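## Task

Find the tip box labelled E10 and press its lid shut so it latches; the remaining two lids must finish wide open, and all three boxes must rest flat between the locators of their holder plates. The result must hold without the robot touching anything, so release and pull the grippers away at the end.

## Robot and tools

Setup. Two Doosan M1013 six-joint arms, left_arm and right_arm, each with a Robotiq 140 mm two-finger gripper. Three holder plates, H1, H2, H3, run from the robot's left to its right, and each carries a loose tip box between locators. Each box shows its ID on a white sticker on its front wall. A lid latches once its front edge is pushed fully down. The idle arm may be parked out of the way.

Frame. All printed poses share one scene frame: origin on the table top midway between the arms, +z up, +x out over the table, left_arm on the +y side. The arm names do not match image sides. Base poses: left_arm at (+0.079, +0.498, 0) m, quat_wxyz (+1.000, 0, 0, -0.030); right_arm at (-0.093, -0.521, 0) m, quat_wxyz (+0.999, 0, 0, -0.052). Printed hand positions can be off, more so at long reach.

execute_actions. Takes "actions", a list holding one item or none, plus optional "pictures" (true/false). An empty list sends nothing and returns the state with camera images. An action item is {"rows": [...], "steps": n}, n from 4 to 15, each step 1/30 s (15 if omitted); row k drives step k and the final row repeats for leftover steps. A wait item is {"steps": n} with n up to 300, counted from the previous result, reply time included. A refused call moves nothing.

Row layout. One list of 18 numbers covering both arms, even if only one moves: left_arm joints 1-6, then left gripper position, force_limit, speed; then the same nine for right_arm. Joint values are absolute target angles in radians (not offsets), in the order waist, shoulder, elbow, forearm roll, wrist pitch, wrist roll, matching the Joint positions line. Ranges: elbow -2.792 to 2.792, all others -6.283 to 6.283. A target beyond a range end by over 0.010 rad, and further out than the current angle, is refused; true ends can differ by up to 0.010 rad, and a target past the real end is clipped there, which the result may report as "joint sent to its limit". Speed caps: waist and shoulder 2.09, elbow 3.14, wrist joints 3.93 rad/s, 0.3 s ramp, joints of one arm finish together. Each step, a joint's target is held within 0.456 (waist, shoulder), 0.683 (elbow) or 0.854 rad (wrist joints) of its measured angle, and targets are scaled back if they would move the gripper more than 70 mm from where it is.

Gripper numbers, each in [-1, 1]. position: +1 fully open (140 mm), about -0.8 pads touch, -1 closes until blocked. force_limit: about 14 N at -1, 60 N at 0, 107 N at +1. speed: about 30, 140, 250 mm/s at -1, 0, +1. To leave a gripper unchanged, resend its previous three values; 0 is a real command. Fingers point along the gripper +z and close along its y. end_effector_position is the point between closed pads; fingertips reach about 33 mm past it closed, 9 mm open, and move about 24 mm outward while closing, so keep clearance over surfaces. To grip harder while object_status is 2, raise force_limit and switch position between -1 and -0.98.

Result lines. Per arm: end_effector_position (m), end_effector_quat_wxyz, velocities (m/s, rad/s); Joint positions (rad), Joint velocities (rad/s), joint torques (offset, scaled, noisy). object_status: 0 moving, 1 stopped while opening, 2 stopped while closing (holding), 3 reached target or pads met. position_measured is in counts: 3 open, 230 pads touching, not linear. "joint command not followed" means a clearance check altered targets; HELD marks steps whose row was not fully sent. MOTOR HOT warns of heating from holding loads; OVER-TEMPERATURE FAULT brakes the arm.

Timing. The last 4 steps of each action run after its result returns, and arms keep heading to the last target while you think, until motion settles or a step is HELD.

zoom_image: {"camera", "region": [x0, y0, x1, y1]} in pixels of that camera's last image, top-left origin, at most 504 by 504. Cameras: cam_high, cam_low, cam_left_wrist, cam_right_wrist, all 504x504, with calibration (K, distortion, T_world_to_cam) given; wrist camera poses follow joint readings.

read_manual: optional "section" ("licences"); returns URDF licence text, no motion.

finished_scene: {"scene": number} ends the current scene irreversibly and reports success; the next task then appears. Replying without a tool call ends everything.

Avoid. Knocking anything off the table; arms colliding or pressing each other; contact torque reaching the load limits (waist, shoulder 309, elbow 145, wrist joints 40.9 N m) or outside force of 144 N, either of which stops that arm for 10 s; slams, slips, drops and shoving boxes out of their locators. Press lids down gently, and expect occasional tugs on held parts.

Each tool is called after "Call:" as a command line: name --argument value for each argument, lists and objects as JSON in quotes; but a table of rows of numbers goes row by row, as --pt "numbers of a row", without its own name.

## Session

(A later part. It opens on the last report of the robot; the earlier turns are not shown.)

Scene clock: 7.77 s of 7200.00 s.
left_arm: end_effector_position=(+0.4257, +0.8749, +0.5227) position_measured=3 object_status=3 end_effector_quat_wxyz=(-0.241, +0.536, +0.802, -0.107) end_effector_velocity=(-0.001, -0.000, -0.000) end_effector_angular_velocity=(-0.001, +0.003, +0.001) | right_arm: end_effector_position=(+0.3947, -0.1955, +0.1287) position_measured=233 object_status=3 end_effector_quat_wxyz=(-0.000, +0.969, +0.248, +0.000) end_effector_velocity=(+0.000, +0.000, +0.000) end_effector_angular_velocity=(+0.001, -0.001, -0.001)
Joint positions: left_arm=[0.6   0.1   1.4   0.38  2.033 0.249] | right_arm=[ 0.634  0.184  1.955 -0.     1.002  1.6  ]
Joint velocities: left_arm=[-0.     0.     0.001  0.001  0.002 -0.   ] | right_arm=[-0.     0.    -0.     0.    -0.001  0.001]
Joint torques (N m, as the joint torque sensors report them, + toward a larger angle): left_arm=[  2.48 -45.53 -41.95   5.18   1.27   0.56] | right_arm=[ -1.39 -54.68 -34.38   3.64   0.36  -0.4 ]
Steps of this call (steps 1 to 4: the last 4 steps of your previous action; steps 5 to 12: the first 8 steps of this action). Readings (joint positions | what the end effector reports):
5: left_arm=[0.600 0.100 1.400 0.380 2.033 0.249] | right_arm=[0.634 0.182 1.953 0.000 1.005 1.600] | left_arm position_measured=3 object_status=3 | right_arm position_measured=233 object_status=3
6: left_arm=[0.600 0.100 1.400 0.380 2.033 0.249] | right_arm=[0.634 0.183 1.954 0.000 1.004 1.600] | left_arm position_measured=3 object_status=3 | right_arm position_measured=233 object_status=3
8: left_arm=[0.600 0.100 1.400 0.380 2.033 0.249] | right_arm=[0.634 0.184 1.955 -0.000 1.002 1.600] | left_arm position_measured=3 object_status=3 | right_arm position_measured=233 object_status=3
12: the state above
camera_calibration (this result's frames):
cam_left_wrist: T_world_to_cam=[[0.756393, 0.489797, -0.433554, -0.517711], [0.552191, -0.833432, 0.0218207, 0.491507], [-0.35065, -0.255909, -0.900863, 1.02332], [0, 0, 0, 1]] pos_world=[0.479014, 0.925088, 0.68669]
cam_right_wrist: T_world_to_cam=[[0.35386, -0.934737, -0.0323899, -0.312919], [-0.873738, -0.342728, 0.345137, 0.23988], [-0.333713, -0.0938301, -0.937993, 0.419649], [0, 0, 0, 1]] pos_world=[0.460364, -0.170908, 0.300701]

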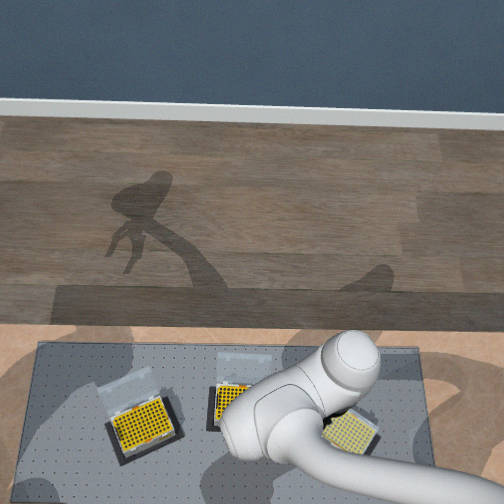

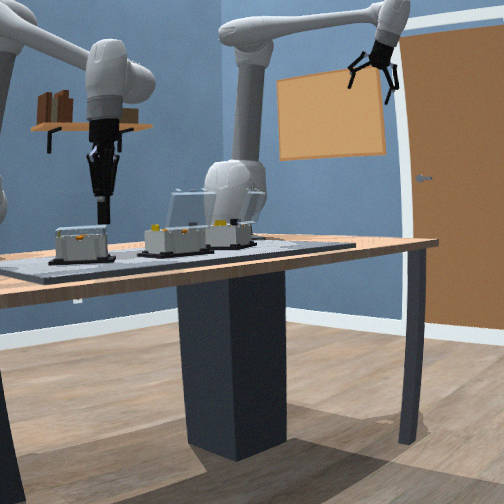

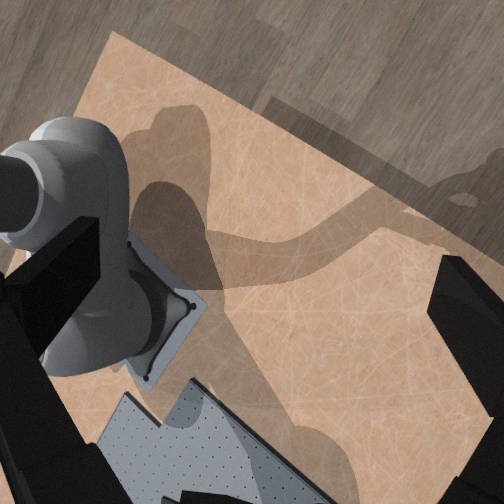

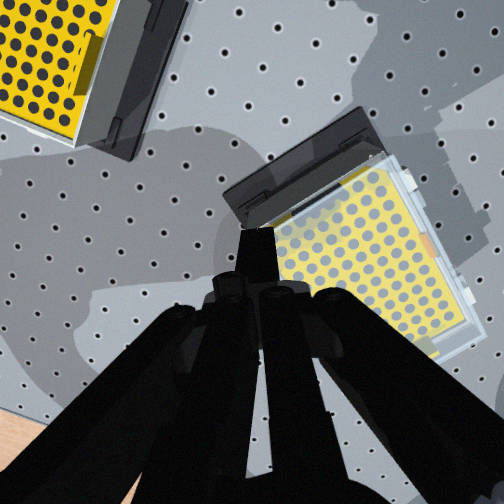

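Call:
execute_actions --actions '[{"rows":[[0.6,0.1,1.4,0.38,2.033,0.249,1,0,0,0.634,0.1855,1.9565,0,0.999,1.6,-1,0,0]],"steps":10}]'

Call:
execute_actions --actions '[{"rows":[[0.6,0.1,1.4,0.38,2.033,0.249,1,0,0,0.634,0.187,1.958,0,0.996,1.6,-1,0,0]],"steps":10}]'

Scene clock: 8.10 s of 7200.00 s.
left_arm: end_effector_position=(+0.4257, +0.8749, +0.5227) position_measured=3 object_status=3 end_effector_quat_wxyz=(-0.241, +0.536, +0.802, -0.107) end_effector_velocity=(-0.000, +0.000, -0.000) end_effector_angular_velocity=(-0.001, +0.000, +0.001) | right_arm: end_effector_position=(+0.3948, -0.1955, +0.1271) position_measured=233 object_status=3 end_effector_quat_wxyz=(-0.000, +0.969, +0.248, +0.000) end_effector_velocity=(-0.000, -0.000, -0.001) end_effector_angular_velocity=(+0.000, -0.000, +0.000)
Joint positions: left_arm=[0.6   0.1   1.4   0.38  2.033 0.249] | right_arm=[ 0.634  0.185  1.956 -0.     0.999  1.6  ]
Joint velocities: left_arm=[ 0.001  0.     0.    -0.     0.     0.   ] | right_arm=[-0.     0.     0.001 -0.    -0.001 -0.   ]
Joint torques (N m, as the joint torque sensors report them, + toward a larger angle): left_arm=[  2.97 -46.9  -42.19   5.19   1.48  -0.1 ] | right_arm=[ -0.4  -54.45 -34.03   3.66   0.03  -0.37]
Steps of this call (steps 1 to 4: the last 4 steps of your previous action; steps 5 to 10: the first 6 steps of this action). Readings (joint positions | what the end effector reports):
5: left_arm=[0.600 0.100 1.400 0.380 2.033 0.249] | right_arm=[0.634 0.184 1.955 -0.000 1.002 1.600] | left_arm position_measured=3 object_status=3 | right_arm position_measured=233 object_status=3
6: left_arm=[0.600 0.100 1.400 0.380 2.033 0.249] | right_arm=[0.634 0.185 1.956 -0.000 1.000 1.600] | left_arm position_measured=3 object_status=3 | right_arm position_measured=233 object_status=3
8: left_arm=[0.600 0.100 1.400 0.380 2.033 0.249] | right_arm=[0.634 0.185 1.956 -0.000 0.999 1.600] | left_arm position_measured=3 object_status=3 | right_arm position_measured=233 object_status=3
10: the state above

Scene clock: 8.43 s of 7200.00 s.
left_arm: end_effector_position=(+0.4257, +0.8749, +0.5227) position_measured=3 object_status=3 end_effector_quat_wxyz=(-0.241, +0.536, +0.802, -0.107) end_effector_velocity=(+0.000, -0.001, +0.000) end_effector_angular_velocity=(-0.001, +0.000, -0.000) | right_arm: end_effector_position=(+0.3948, -0.1955, +0.1256) position_measured=233 object_status=3 end_effector_quat_wxyz=(-0.000, +0.969, +0.248, +0.000) end_effector_velocity=(-0.000, -0.000, -0.000) end_effector_angular_velocity=(+0.000, -0.000, +0.000)
Joint positions: left_arm=[0.6   0.1   1.4   0.38  2.033 0.249] | right_arm=[ 0.634  0.187  1.958 -0.     0.996  1.6  ]
Joint velocities: left_arm=[-0.    -0.     0.    -0.001  0.001  0.   ] | right_arm=[ 0.     0.     0.001 -0.    -0.001 -0.   ]
Joint torques (N m, as the joint torque sensors report them, + toward a larger angle): left_arm=[  2.85 -47.47 -42.31   5.29   1.2    0.19] | right_arm=[ -1.38 -54.76 -33.63   3.61   0.5   -0.43]
Steps of this call (steps 1 to 4: the last 4 steps of your previous action; steps 5 to 10: the first 6 steps of this action). Readings (joint positions | what the end effector reports):
5: left_arm=[0.600 0.100 1.400 0.380 2.033 0.249] | right_arm=[0.634 0.186 1.957 -0.000 0.999 1.600] | left_arm position_measured=3 object_status=3 | right_arm position_measured=233 object_status=3
6: left_arm=[0.600 0.100 1.400 0.380 2.033 0.249] | right_arm=[0.634 0.186 1.957 -0.000 0.997 1.600] | left_arm position_measured=3 object_status=3 | right_arm position_measured=233 object_status=3
8: left_arm=[0.600 0.100 1.400 0.380 2.033 0.249] | right_arm=[0.634 0.187 1.958 -0.000 0.996 1.600] | left_arm position_measured=3 object_status=3 | right_arm position_measured=233 object_status=3
10: the state above

Call:
execute_actions --actions '[{"rows":[[0.6,0.1,1.4,0.38,2.033,0.249,1,0,0,0.634,0.188,1.959,0,0.994,1.6,-1,0,0]],"steps":10}]'

Call:
execute_actions --actions '[{"rows":[[0.6,0.1,1.4,0.38,2.033,0.249,1,0,0,0.634,0.189,1.960,0,0.992,1.6,-1,0,0]],"steps":10}]' --pictures true

Call:
zoom_image --camera "cam_low" --region '[30, 160, 190, 280]'

Scene clock: 8.80 s of 7200.00 s.
left_arm: end_effector_position=(+0.4257, +0.8749, +0.5227) position_measured=3 object_status=3 end_effector_quat_wxyz=(-0.241, +0.536, +0.802, -0.107) end_effector_velocity=(+0.000, +0.000, -0.001) end_effector_angular_velocity=(+0.000, +0.001, -0.001) | right_arm: end_effector_position=(+0.3948, -0.1955, +0.1245) position_measured=233 object_status=3 end_effector_quat_wxyz=(-0.000, +0.969, +0.248, +0.000) end_effector_velocity=(-0.000, -0.000, -0.000) end_effector_angular_velocity=(+0.000, -0.000, -0.000)
Joint positions: left_arm=[0.6   0.1   1.4   0.38  2.033 0.249] | right_arm=[ 0.634  0.188  1.959 -0.     0.994  1.6  ]
Joint velocities: left_arm=[ 0.     0.001  0.001  0.001 -0.001  0.   ] | right_arm=[-0.     0.     0.001 -0.    -0.001  0.   ]
Joint torques (N m, as the joint torque sensors report them, + toward a larger angle): left_arm=[  1.6  -47.9  -40.47   5.1    1.46   0.51] | right_arm=[ -0.2  -54.49 -33.8    3.77   0.33  -0.36]
Steps of this call (steps 1 to 4: the last 4 steps of your previous action; step 5: the robot went on to your last target; steps 6 to 11: the first 6 steps of this action). Readings (joint positions | what the end effector reports):
6: left_arm=[0.600 0.100 1.400 0.380 2.033 0.249] | right_arm=[0.634 0.187 1.958 -0.000 0.996 1.600] | left_arm position_measured=3 object_status=3 | right_arm position_measured=233 object_status=3
7: left_arm=[0.600 0.100 1.400 0.380 2.033 0.249] | right_arm=[0.634 0.188 1.959 -0.000 0.995 1.600] | left_arm position_measured=3 object_status=3 | right_arm position_measured=233 object_status=3
9: left_arm=[0.600 0.100 1.400 0.380 2.033 0.249] | right_arm=[0.634 0.188 1.959 -0.000 0.994 1.600] | left_arm position_measured=3 object_status=3 | right_arm position_measured=233 object_status=3
11: the state above

Scene clock: 9.13 s of 7200.00 s.
left_arm: end_effector_position=(+0.4257, +0.8749, +0.5227) position_measured=3 object_status=3 end_effector_quat_wxyz=(-0.241, +0.536, +0.802, -0.107) end_effector_velocity=(+0.000, -0.000, -0.000) end_effector_angular_velocity=(-0.001, +0.002, -0.001) | right_arm: end_effector_position=(+0.3948, -0.1955, +0.1235) position_measured=233 object_status=3 end_effector_quat_wxyz=(-0.000, +0.969, +0.248, +0.000) end_effector_velocity=(+0.000, +0.000, -0.000) end_effector_angular_velocity=(+0.000, -0.001, -0.001)
Joint positions: left_arm=[0.6   0.1   1.4   0.38  2.033 0.249] | right_arm=[ 0.634  0.189  1.96  -0.     0.992  1.6  ]
Joint velocities: left_arm=[-0.001  0.001 -0.     0.     0.001  0.001] | right_arm=[ 0.     0.     0.    -0.    -0.001  0.001]
Joint torques (N m, as the joint torque sensors report them, + toward a larger angle): left_arm=[  1.97 -45.6  -42.21   5.52   1.07   0.36] | right_arm=[ -1.56 -47.55 -29.22   3.53  -0.06  -0.41]
Steps of this call (steps 1 to 4: the last 4 steps of your previous action; steps 5 to 10: the first 6 steps of this action). Readings (joint positions | what the end effector reports):
5: left_arm=[0.600 0.100 1.400 0.380 2.033 0.249] | right_arm=[0.634 0.188 1.959 -0.000 0.994 1.600] | left_arm position_measured=3 object_status=3 | right_arm position_measured=233 object_status=3
6: left_arm=[0.600 0.100 1.400 0.380 2.033 0.249] | right_arm=[0.634 0.189 1.960 -0.000 0.993 1.600] | left_arm position_measured=3 object_status=3 | right_arm position_measured=233 object_status=3
8: left_arm=[0.600 0.100 1.400 0.380 2.033 0.249] | right_arm=[0.634 0.189 1.960 -0.000 0.992 1.600] | left_arm position_measured=3 object_status=3 | right_arm position_measured=233 object_status=3
10: the state above
camera_calibration (this result's frames):
cam_left_wrist: T_world_to_cam=[[0.756393, 0.489797, -0.433554, -0.517711], [0.552191, -0.833432, 0.0218205, 0.491507], [-0.35065, -0.255909, -0.900864, 1.02332], [0, 0, 0, 1]] pos_world=[0.479014, 0.925088, 0.68669]
cam_right_wrist: T_world_to_cam=[[0.353853, -0.93474, -0.0324063, -0.313081], [-0.873771, -0.342735, 0.345046, 0.241739], [-0.333635, -0.09378, -0.938026, 0.414782], [0, 0, 0, 1]] pos_world=[0.460395, -0.170898, 0.295519]

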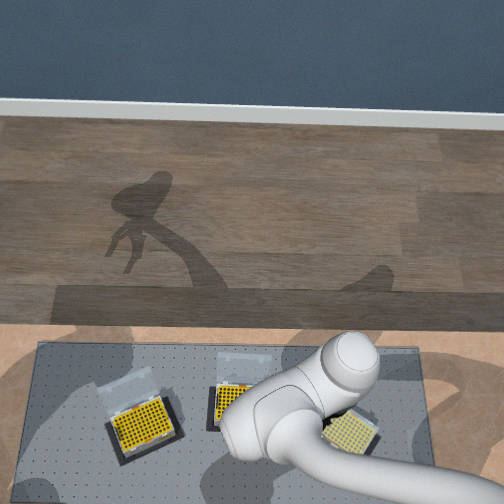

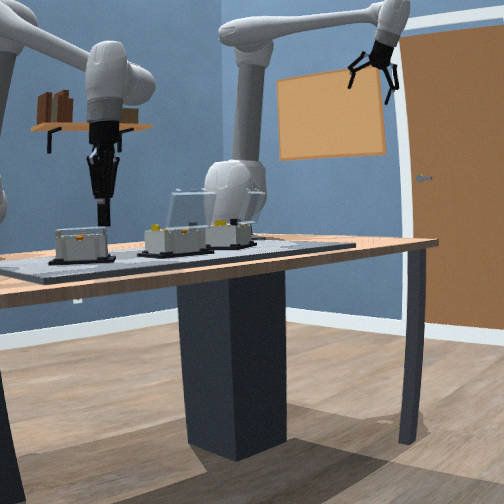

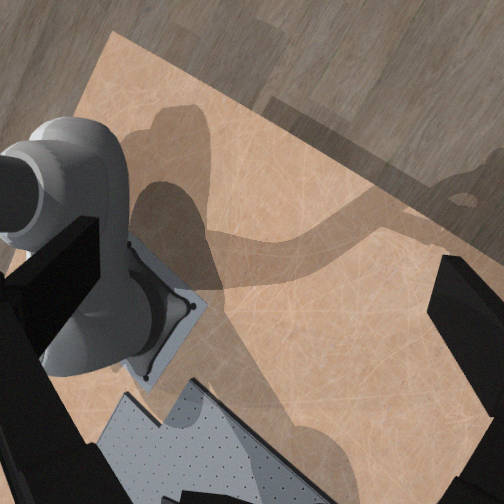

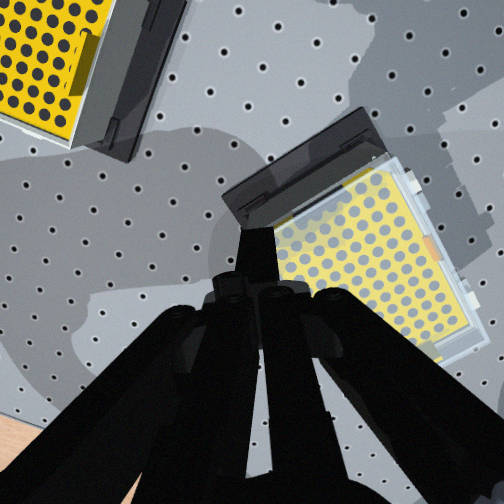

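Region (30, 160, 190, 280) of cam_low's 504x504 image, scaled by 3.150, with more detail than that image has; it fills the top 378 rows of this view, and the rest is white.

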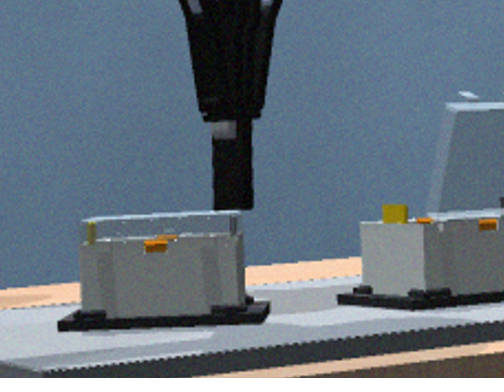

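Call:
execute_actions --actions '[{"rows":[[0.6,0.1,1.4,0.38,2.033,0.249,1,0,0,0.634,0.1897,1.9607,0,0.9906,1.6,-1,0,0]],"steps":10}]'

Call:
execute_actions --actions '[{"rows":[[0.6,0.1,1.4,0.38,2.033,0.249,1,0,0,0.634,0.1904,1.9614,0,0.9892,1.6,-1,0,0]],"steps":10}]'

Scene clock: 11.20 s of 7200.00 s.
left_arm: end_effector_position=(+0.4257, +0.8749, +0.5227) position_measured=3 object_status=3 end_effector_quat_wxyz=(-0.241, +0.536, +0.802, -0.107) end_effector_velocity=(-0.000, -0.000, -0.000) end_effector_angular_velocity=(+0.000, -0.001, -0.000) | right_arm: end_effector_position=(+0.3948, -0.1955, +0.1229) position_measured=233 object_status=3 end_effector_quat_wxyz=(-0.000, +0.969, +0.248, +0.000) end_effector_velocity=(+0.000, +0.000, -0.001) end_effector_angular_velocity=(-0.000, +0.000, +0.000)
Joint positions: left_arm=[0.6   0.1   1.4   0.38  2.033 0.249] | right_arm=[ 0.634  0.19   1.961 -0.     0.991  1.6  ]
Joint velocities: left_arm=[ 0.    -0.001  0.001 -0.001 -0.001 -0.   ] | right_arm=[-0.     0.001  0.001 -0.    -0.002 -0.   ]
Joint torques (N m, as the joint torque sensors report them, + toward a larger angle): left_arm=[  3.33 -47.05 -42.71   5.03   1.5    0.33] | right_arm=[ -1.78 -20.96 -12.46   3.2   -3.45  -0.32]
Steps of this call (steps 1 to 4: the last 4 steps of your previous action; steps 5 to 15: the robot went on to your last target; steps 16 to 56: nothing new was sent; steps 57 to 62: the first 6 steps of this action). Readings (joint positions | what the end effector reports):
57: left_arm=[0.600 0.100 1.400 0.380 2.033 0.249] | right_arm=[0.634 0.189 1.960 -0.000 0.992 1.600] | left_arm position_measured=3 object_status=3 | right_arm position_measured=233 object_status=3
58: left_arm=[0.600 0.100 1.400 0.380 2.033 0.249] | right_arm=[0.634 0.189 1.960 -0.000 0.991 1.600] | left_arm position_measured=3 object_status=3 | right_arm position_measured=233 object_status=3
60: left_arm=[0.600 0.100 1.400 0.380 2.033 0.249] | right_arm=[0.634 0.189 1.960 -0.000 0.991 1.600] | left_arm position_measured=3 object_status=3 | right_arm position_measured=233 object_status=3
62: the state above

Scene clock: 11.53 s of 7200.00 s.
left_arm: end_effector_position=(+0.4257, +0.8749, +0.5227) position_measured=3 object_status=3 end_effector_quat_wxyz=(-0.241, +0.536, +0.802, -0.107) end_effector_velocity=(-0.000, +0.000, -0.000) end_effector_angular_velocity=(+0.000, +0.002, +0.000) | right_arm: end_effector_position=(+0.3949, -0.1954, +0.1222) position_measured=233 object_status=3 end_effector_quat_wxyz=(-0.000, +0.969, +0.248, +0.000) end_effector_velocity=(-0.001, -0.000, -0.001) end_effector_angular_velocity=(-0.001, +0.002, +0.001)
Joint positions: left_arm=[0.6   0.1   1.4   0.38  2.033 0.249] | right_arm=[ 0.634  0.19   1.961 -0.     0.989  1.6  ]
Joint velocities: left_arm=[ 0.     0.001  0.001  0.001  0.    -0.   ] | right_arm=[ 0.     0.001  0.001  0.    -0.001 -0.001]
Joint torques (N m, as the joint torque sensors report them, + toward a larger angle): left_arm=[ -0.09 -46.51 -41.66   5.23   1.74   0.25] | right_arm=[-3.35 11.14  6.49  3.03 -5.6  -0.38]
Steps of this call (steps 1 to 4: the last 4 steps of your previous action; steps 5 to 10: the first 6 steps of this action). Readings (joint positions | what the end effector reports):
5: left_arm=[0.600 0.100 1.400 0.380 2.033 0.249] | right_arm=[0.634 0.190 1.961 -0.000 0.990 1.600] | left_arm position_measured=3 object_status=3 | right_arm position_measured=233 object_status=3
6: left_arm=[0.600 0.100 1.400 0.380 2.033 0.249] | right_arm=[0.634 0.190 1.961 -0.000 0.990 1.600] | left_arm position_measured=3 object_status=3 | right_arm position_measured=233 object_status=3
8: left_arm=[0.600 0.100 1.400 0.380 2.033 0.249] | right_arm=[0.634 0.190 1.961 -0.000 0.989 1.600] | left_arm position_measured=3 object_status=3 | right_arm position_measured=233 object_status=3
10: the state above

Hard stop at about 110 N; back off now.

Call:
execute_actions --actions '[{"rows":[[0.6,0.1,1.4,0.38,2.033,0.249,1,0,0,0.634,0.0,1.85,0,1.2,1.6,-1,0,0]],"steps":15}]'

Call:
execute_actions --actions '[{"rows":[[0.6,0.1,1.4,0.38,2.033,0.249,1,0,0,0.634,-0.2,2.2,0,0.6,1.6,-1,0,0]],"steps":15}]'

Call:
execute_actions --actions '[{"steps":15}]' --pictures true

Call:
zoom_image --camera "cam_low" --region '[30, 160, 190, 280]'

Scene clock: 12.07 s of 7200.00 s.
left_arm: end_effector_position=(+0.4257, +0.8749, +0.5227) position_measured=3 object_status=3 end_effector_quat_wxyz=(-0.241, +0.536, +0.802, -0.107) end_effector_velocity=(-0.001, -0.000, -0.000) end_effector_angular_velocity=(+0.000, +0.000, +0.000) | right_arm: end_effector_position=(+0.3826, -0.2026, +0.2758) position_measured=233 object_status=3 end_effector_quat_wxyz=(-0.012, +0.968, +0.247, +0.041) end_effector_velocity=(-0.060, -0.035, +0.313) end_effector_angular_velocity=(+0.092, -0.157, -0.000)
Joint positions: left_arm=[0.6   0.1   1.4   0.38  2.033 0.249] | right_arm=[0.634 0.013 1.858 0.    1.185 1.6  ]
Joint velocities: left_arm=[-0.    -0.001  0.001  0.    -0.    -0.   ] | right_arm=[-0.    -0.361 -0.209  0.     0.389  0.   ]
Joint torques (N m, as the joint torque sensors report them, + toward a larger angle): left_arm=[  3.46 -48.14 -40.42   5.21   1.43   0.07] | right_arm=[ -4.58  -3.8  -25.51   2.69   0.32  -0.35]
Steps of this call (steps 1 to 4: the last 4 steps of your previous action; step 5: the robot went on to your last target; steps 6 to 16: the first 11 steps of this action). Readings (joint positions | what the end effector reports):
6: left_arm=[0.600 0.100 1.400 0.380 2.033 0.249] | right_arm=[0.634 0.190 1.961 -0.000 0.989 1.600] | left_arm position_measured=3 object_status=3 | right_arm position_measured=233 object_status=3
7: left_arm=[0.600 0.100 1.400 0.380 2.033 0.249] | right_arm=[0.634 0.185 1.959 -0.000 0.994 1.600] | left_arm position_measured=3 object_status=3 | right_arm position_measured=233 object_status=3
9: left_arm=[0.600 0.100 1.400 0.380 2.033 0.249] | right_arm=[0.634 0.153 1.940 -0.000 1.032 1.600] | left_arm position_measured=3 object_status=3 | right_arm position_measured=233 object_status=3
13: left_arm=[0.600 0.100 1.400 0.380 2.033 0.249] | right_arm=[0.634 0.067 1.889 0.000 1.126 1.600] | left_arm position_measured=3 object_status=3 | right_arm position_measured=233 object_status=3
16: the state above

Scene clock: 12.57 s of 7200.00 s.
left_arm: end_effector_position=(+0.4257, +0.8749, +0.5227) position_measured=3 object_status=3 end_effector_quat_wxyz=(-0.241, +0.536, +0.802, -0.107) end_effector_velocity=(+0.000, -0.000, -0.000) end_effector_angular_velocity=(-0.000, +0.001, +0.000) | right_arm: end_effector_position=(+0.3719, -0.2089, +0.2445) position_measured=233 object_status=3 end_effector_quat_wxyz=(-0.069, +0.938, +0.240, +0.239) end_effector_velocity=(-0.036, -0.021, -0.044) end_effector_angular_velocity=(+0.423, -0.723, +0.000)
Joint positions: left_arm=[0.6   0.1   1.4   0.38  2.033 0.249] | right_arm=[ 0.634 -0.184  2.171  0.     0.651  1.6  ]
Joint velocities: left_arm=[-0.     0.001 -0.    -0.     0.001 -0.   ] | right_arm=[ 0.    -0.368  0.636  0.    -1.104 -0.   ]
Joint torques (N m, as the joint torque sensors report them, + toward a larger angle): left_arm=[  0.69 -47.5  -42.61   5.42   1.41   0.23] | right_arm=[ -6.97  -1.12 -50.87   5.53  -0.65  -0.35]
Steps of this call (steps 1 to 4: the last 4 steps of your previous action; steps 5 to 15: the first 11 steps of this action). Readings (joint positions | what the end effector reports):
5: left_arm=[0.600 0.100 1.400 0.380 2.033 0.249] | right_arm=[0.634 -0.000 1.851 0.000 1.199 1.600] | left_arm position_measured=3 object_status=3 | right_arm position_measured=233 object_status=3
6: left_arm=[0.600 0.100 1.400 0.380 2.033 0.249] | right_arm=[0.634 -0.004 1.858 0.000 1.187 1.600] | left_arm position_measured=3 object_status=3 | right_arm position_measured=233 object_status=3
8: left_arm=[0.600 0.100 1.400 0.380 2.033 0.249] | right_arm=[0.634 -0.026 1.898 0.000 1.120 1.600] | left_arm position_measured=3 object_status=3 | right_arm position_measured=233 object_status=3
12: left_arm=[0.600 0.100 1.400 0.380 2.033 0.249] | right_arm=[0.634 -0.125 2.069 0.000 0.827 1.600] | left_arm position_measured=3 object_status=3 | right_arm position_measured=233 object_status=3
15: the state above

Scene clock: 13.07 s of 7200.00 s.
left_arm: end_effector_position=(+0.4257, +0.8749, +0.5227) position_measured=3 object_status=3 end_effector_quat_wxyz=(-0.241, +0.536, +0.802, -0.107) end_effector_velocity=(-0.001, -0.000, +0.001) end_effector_angular_velocity=(+0.001, -0.002, +0.001) | right_arm: end_effector_position=(+0.3704, -0.2098, +0.2426) position_measured=233 object_status=3 end_effector_quat_wxyz=(-0.074, +0.934, +0.239, +0.257) end_effector_velocity=(+0.000, +0.000, +0.001) end_effector_angular_velocity=(+0.000, -0.002, +0.001)
Joint positions: left_arm=[0.6   0.1   1.4   0.38  2.033 0.249] | right_arm=[ 0.634 -0.2    2.2    0.     0.6    1.6  ]
Joint velocities: left_arm=[ 0.001 -0.002 -0.001 -0.     0.001  0.   ] | right_arm=[-0.    -0.    -0.001 -0.    -0.001 -0.001]
Joint torques (N m, as the joint torque sensors report them, + toward a larger angle): left_arm=[  0.77 -44.66 -42.     5.08   1.03   0.19] | right_arm=[ -1.32 -19.61 -38.34   4.04  -0.8   -0.37]
Kept back: nothing.
Steps of this call (steps 1 to 4: the last 4 steps of your previous action; steps 5 to 15: the robot went on to your last target). Readings (joint positions | what the end effector reports):
1: left_arm=[0.600 0.100 1.400 0.380 2.033 0.249] | right_arm=[0.634 -0.194 2.188 0.000 0.620 1.600] | left_arm position_measured=3 object_status=3 | right_arm position_measured=233 object_status=3
2: left_arm=[0.600 0.100 1.400 0.380 2.033 0.249] | right_arm=[0.634 -0.199 2.197 0.000 0.605 1.600] | left_arm position_measured=3 object_status=3 | right_arm position_measured=233 object_status=3
4: left_arm=[0.600 0.100 1.400 0.380 2.033 0.249] | right_arm=[0.634 -0.200 2.199 0.000 0.600 1.600] | left_arm position_measured=3 object_status=3 | right_arm position_measured=233 object_status=3
8: left_arm=[0.600 0.100 1.400 0.380 2.033 0.249] | right_arm=[0.634 -0.200 2.200 0.000 0.600 1.600] | left_arm position_measured=3 object_status=3 | right_arm position_measured=233 object_status=3
15: the state above
camera_calibration (this result's frames):
cam_left_wrist: T_world_to_cam=[[0.756393, 0.489797, -0.433554, -0.517711], [0.552191, -0.833432, 0.021821, 0.491507], [-0.35065, -0.255909, -0.900864, 1.02332], [0, 0, 0, 1]] pos_world=[0.479014, 0.925088, 0.68669]
cam_right_wrist: T_world_to_cam=[[0.388772, -0.914292, -0.113691, -0.302856], [-0.912886, -0.365591, -0.181612, 0.311858], [0.124482, 0.174393, -0.976776, 0.412943], [0, 0, 0, 1]] pos_world=[0.351028, -0.234901, 0.425558]

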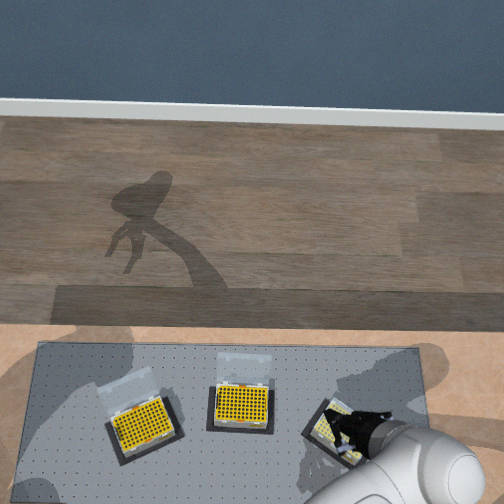

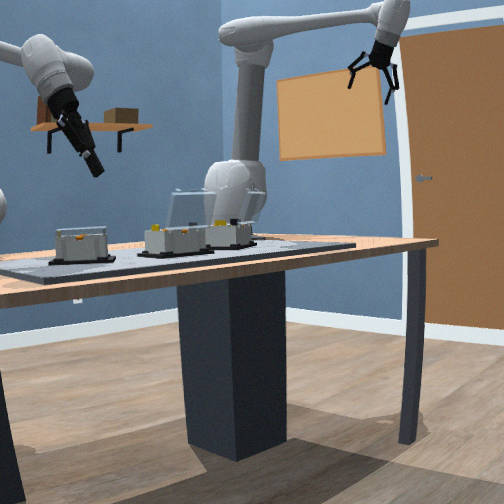

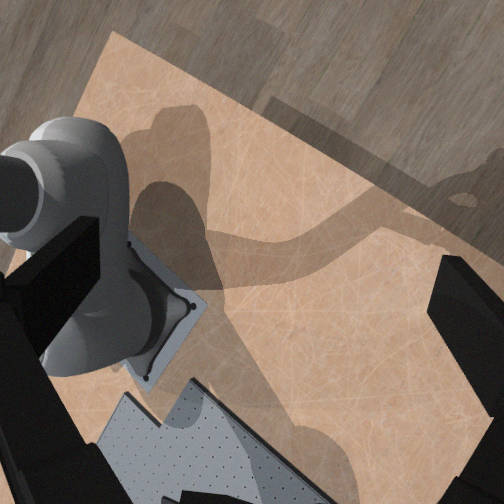

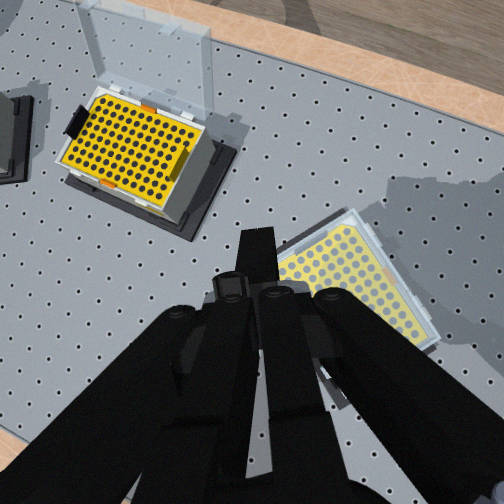

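Region (30, 160, 190, 280) of cam_low's 504x504 image, scaled by 3.150, with more detail than that image has; it fills the top 378 rows of this view, and the rest is white.

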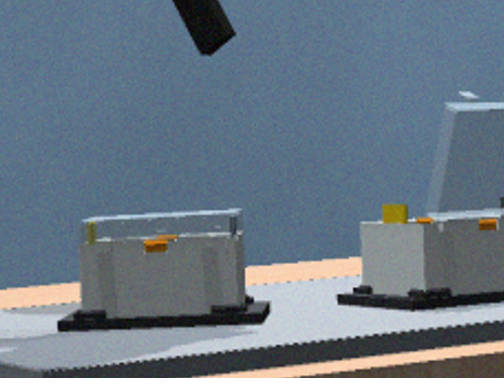

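Call:
finished_scene --scene 2

The scene is finished: the task was done.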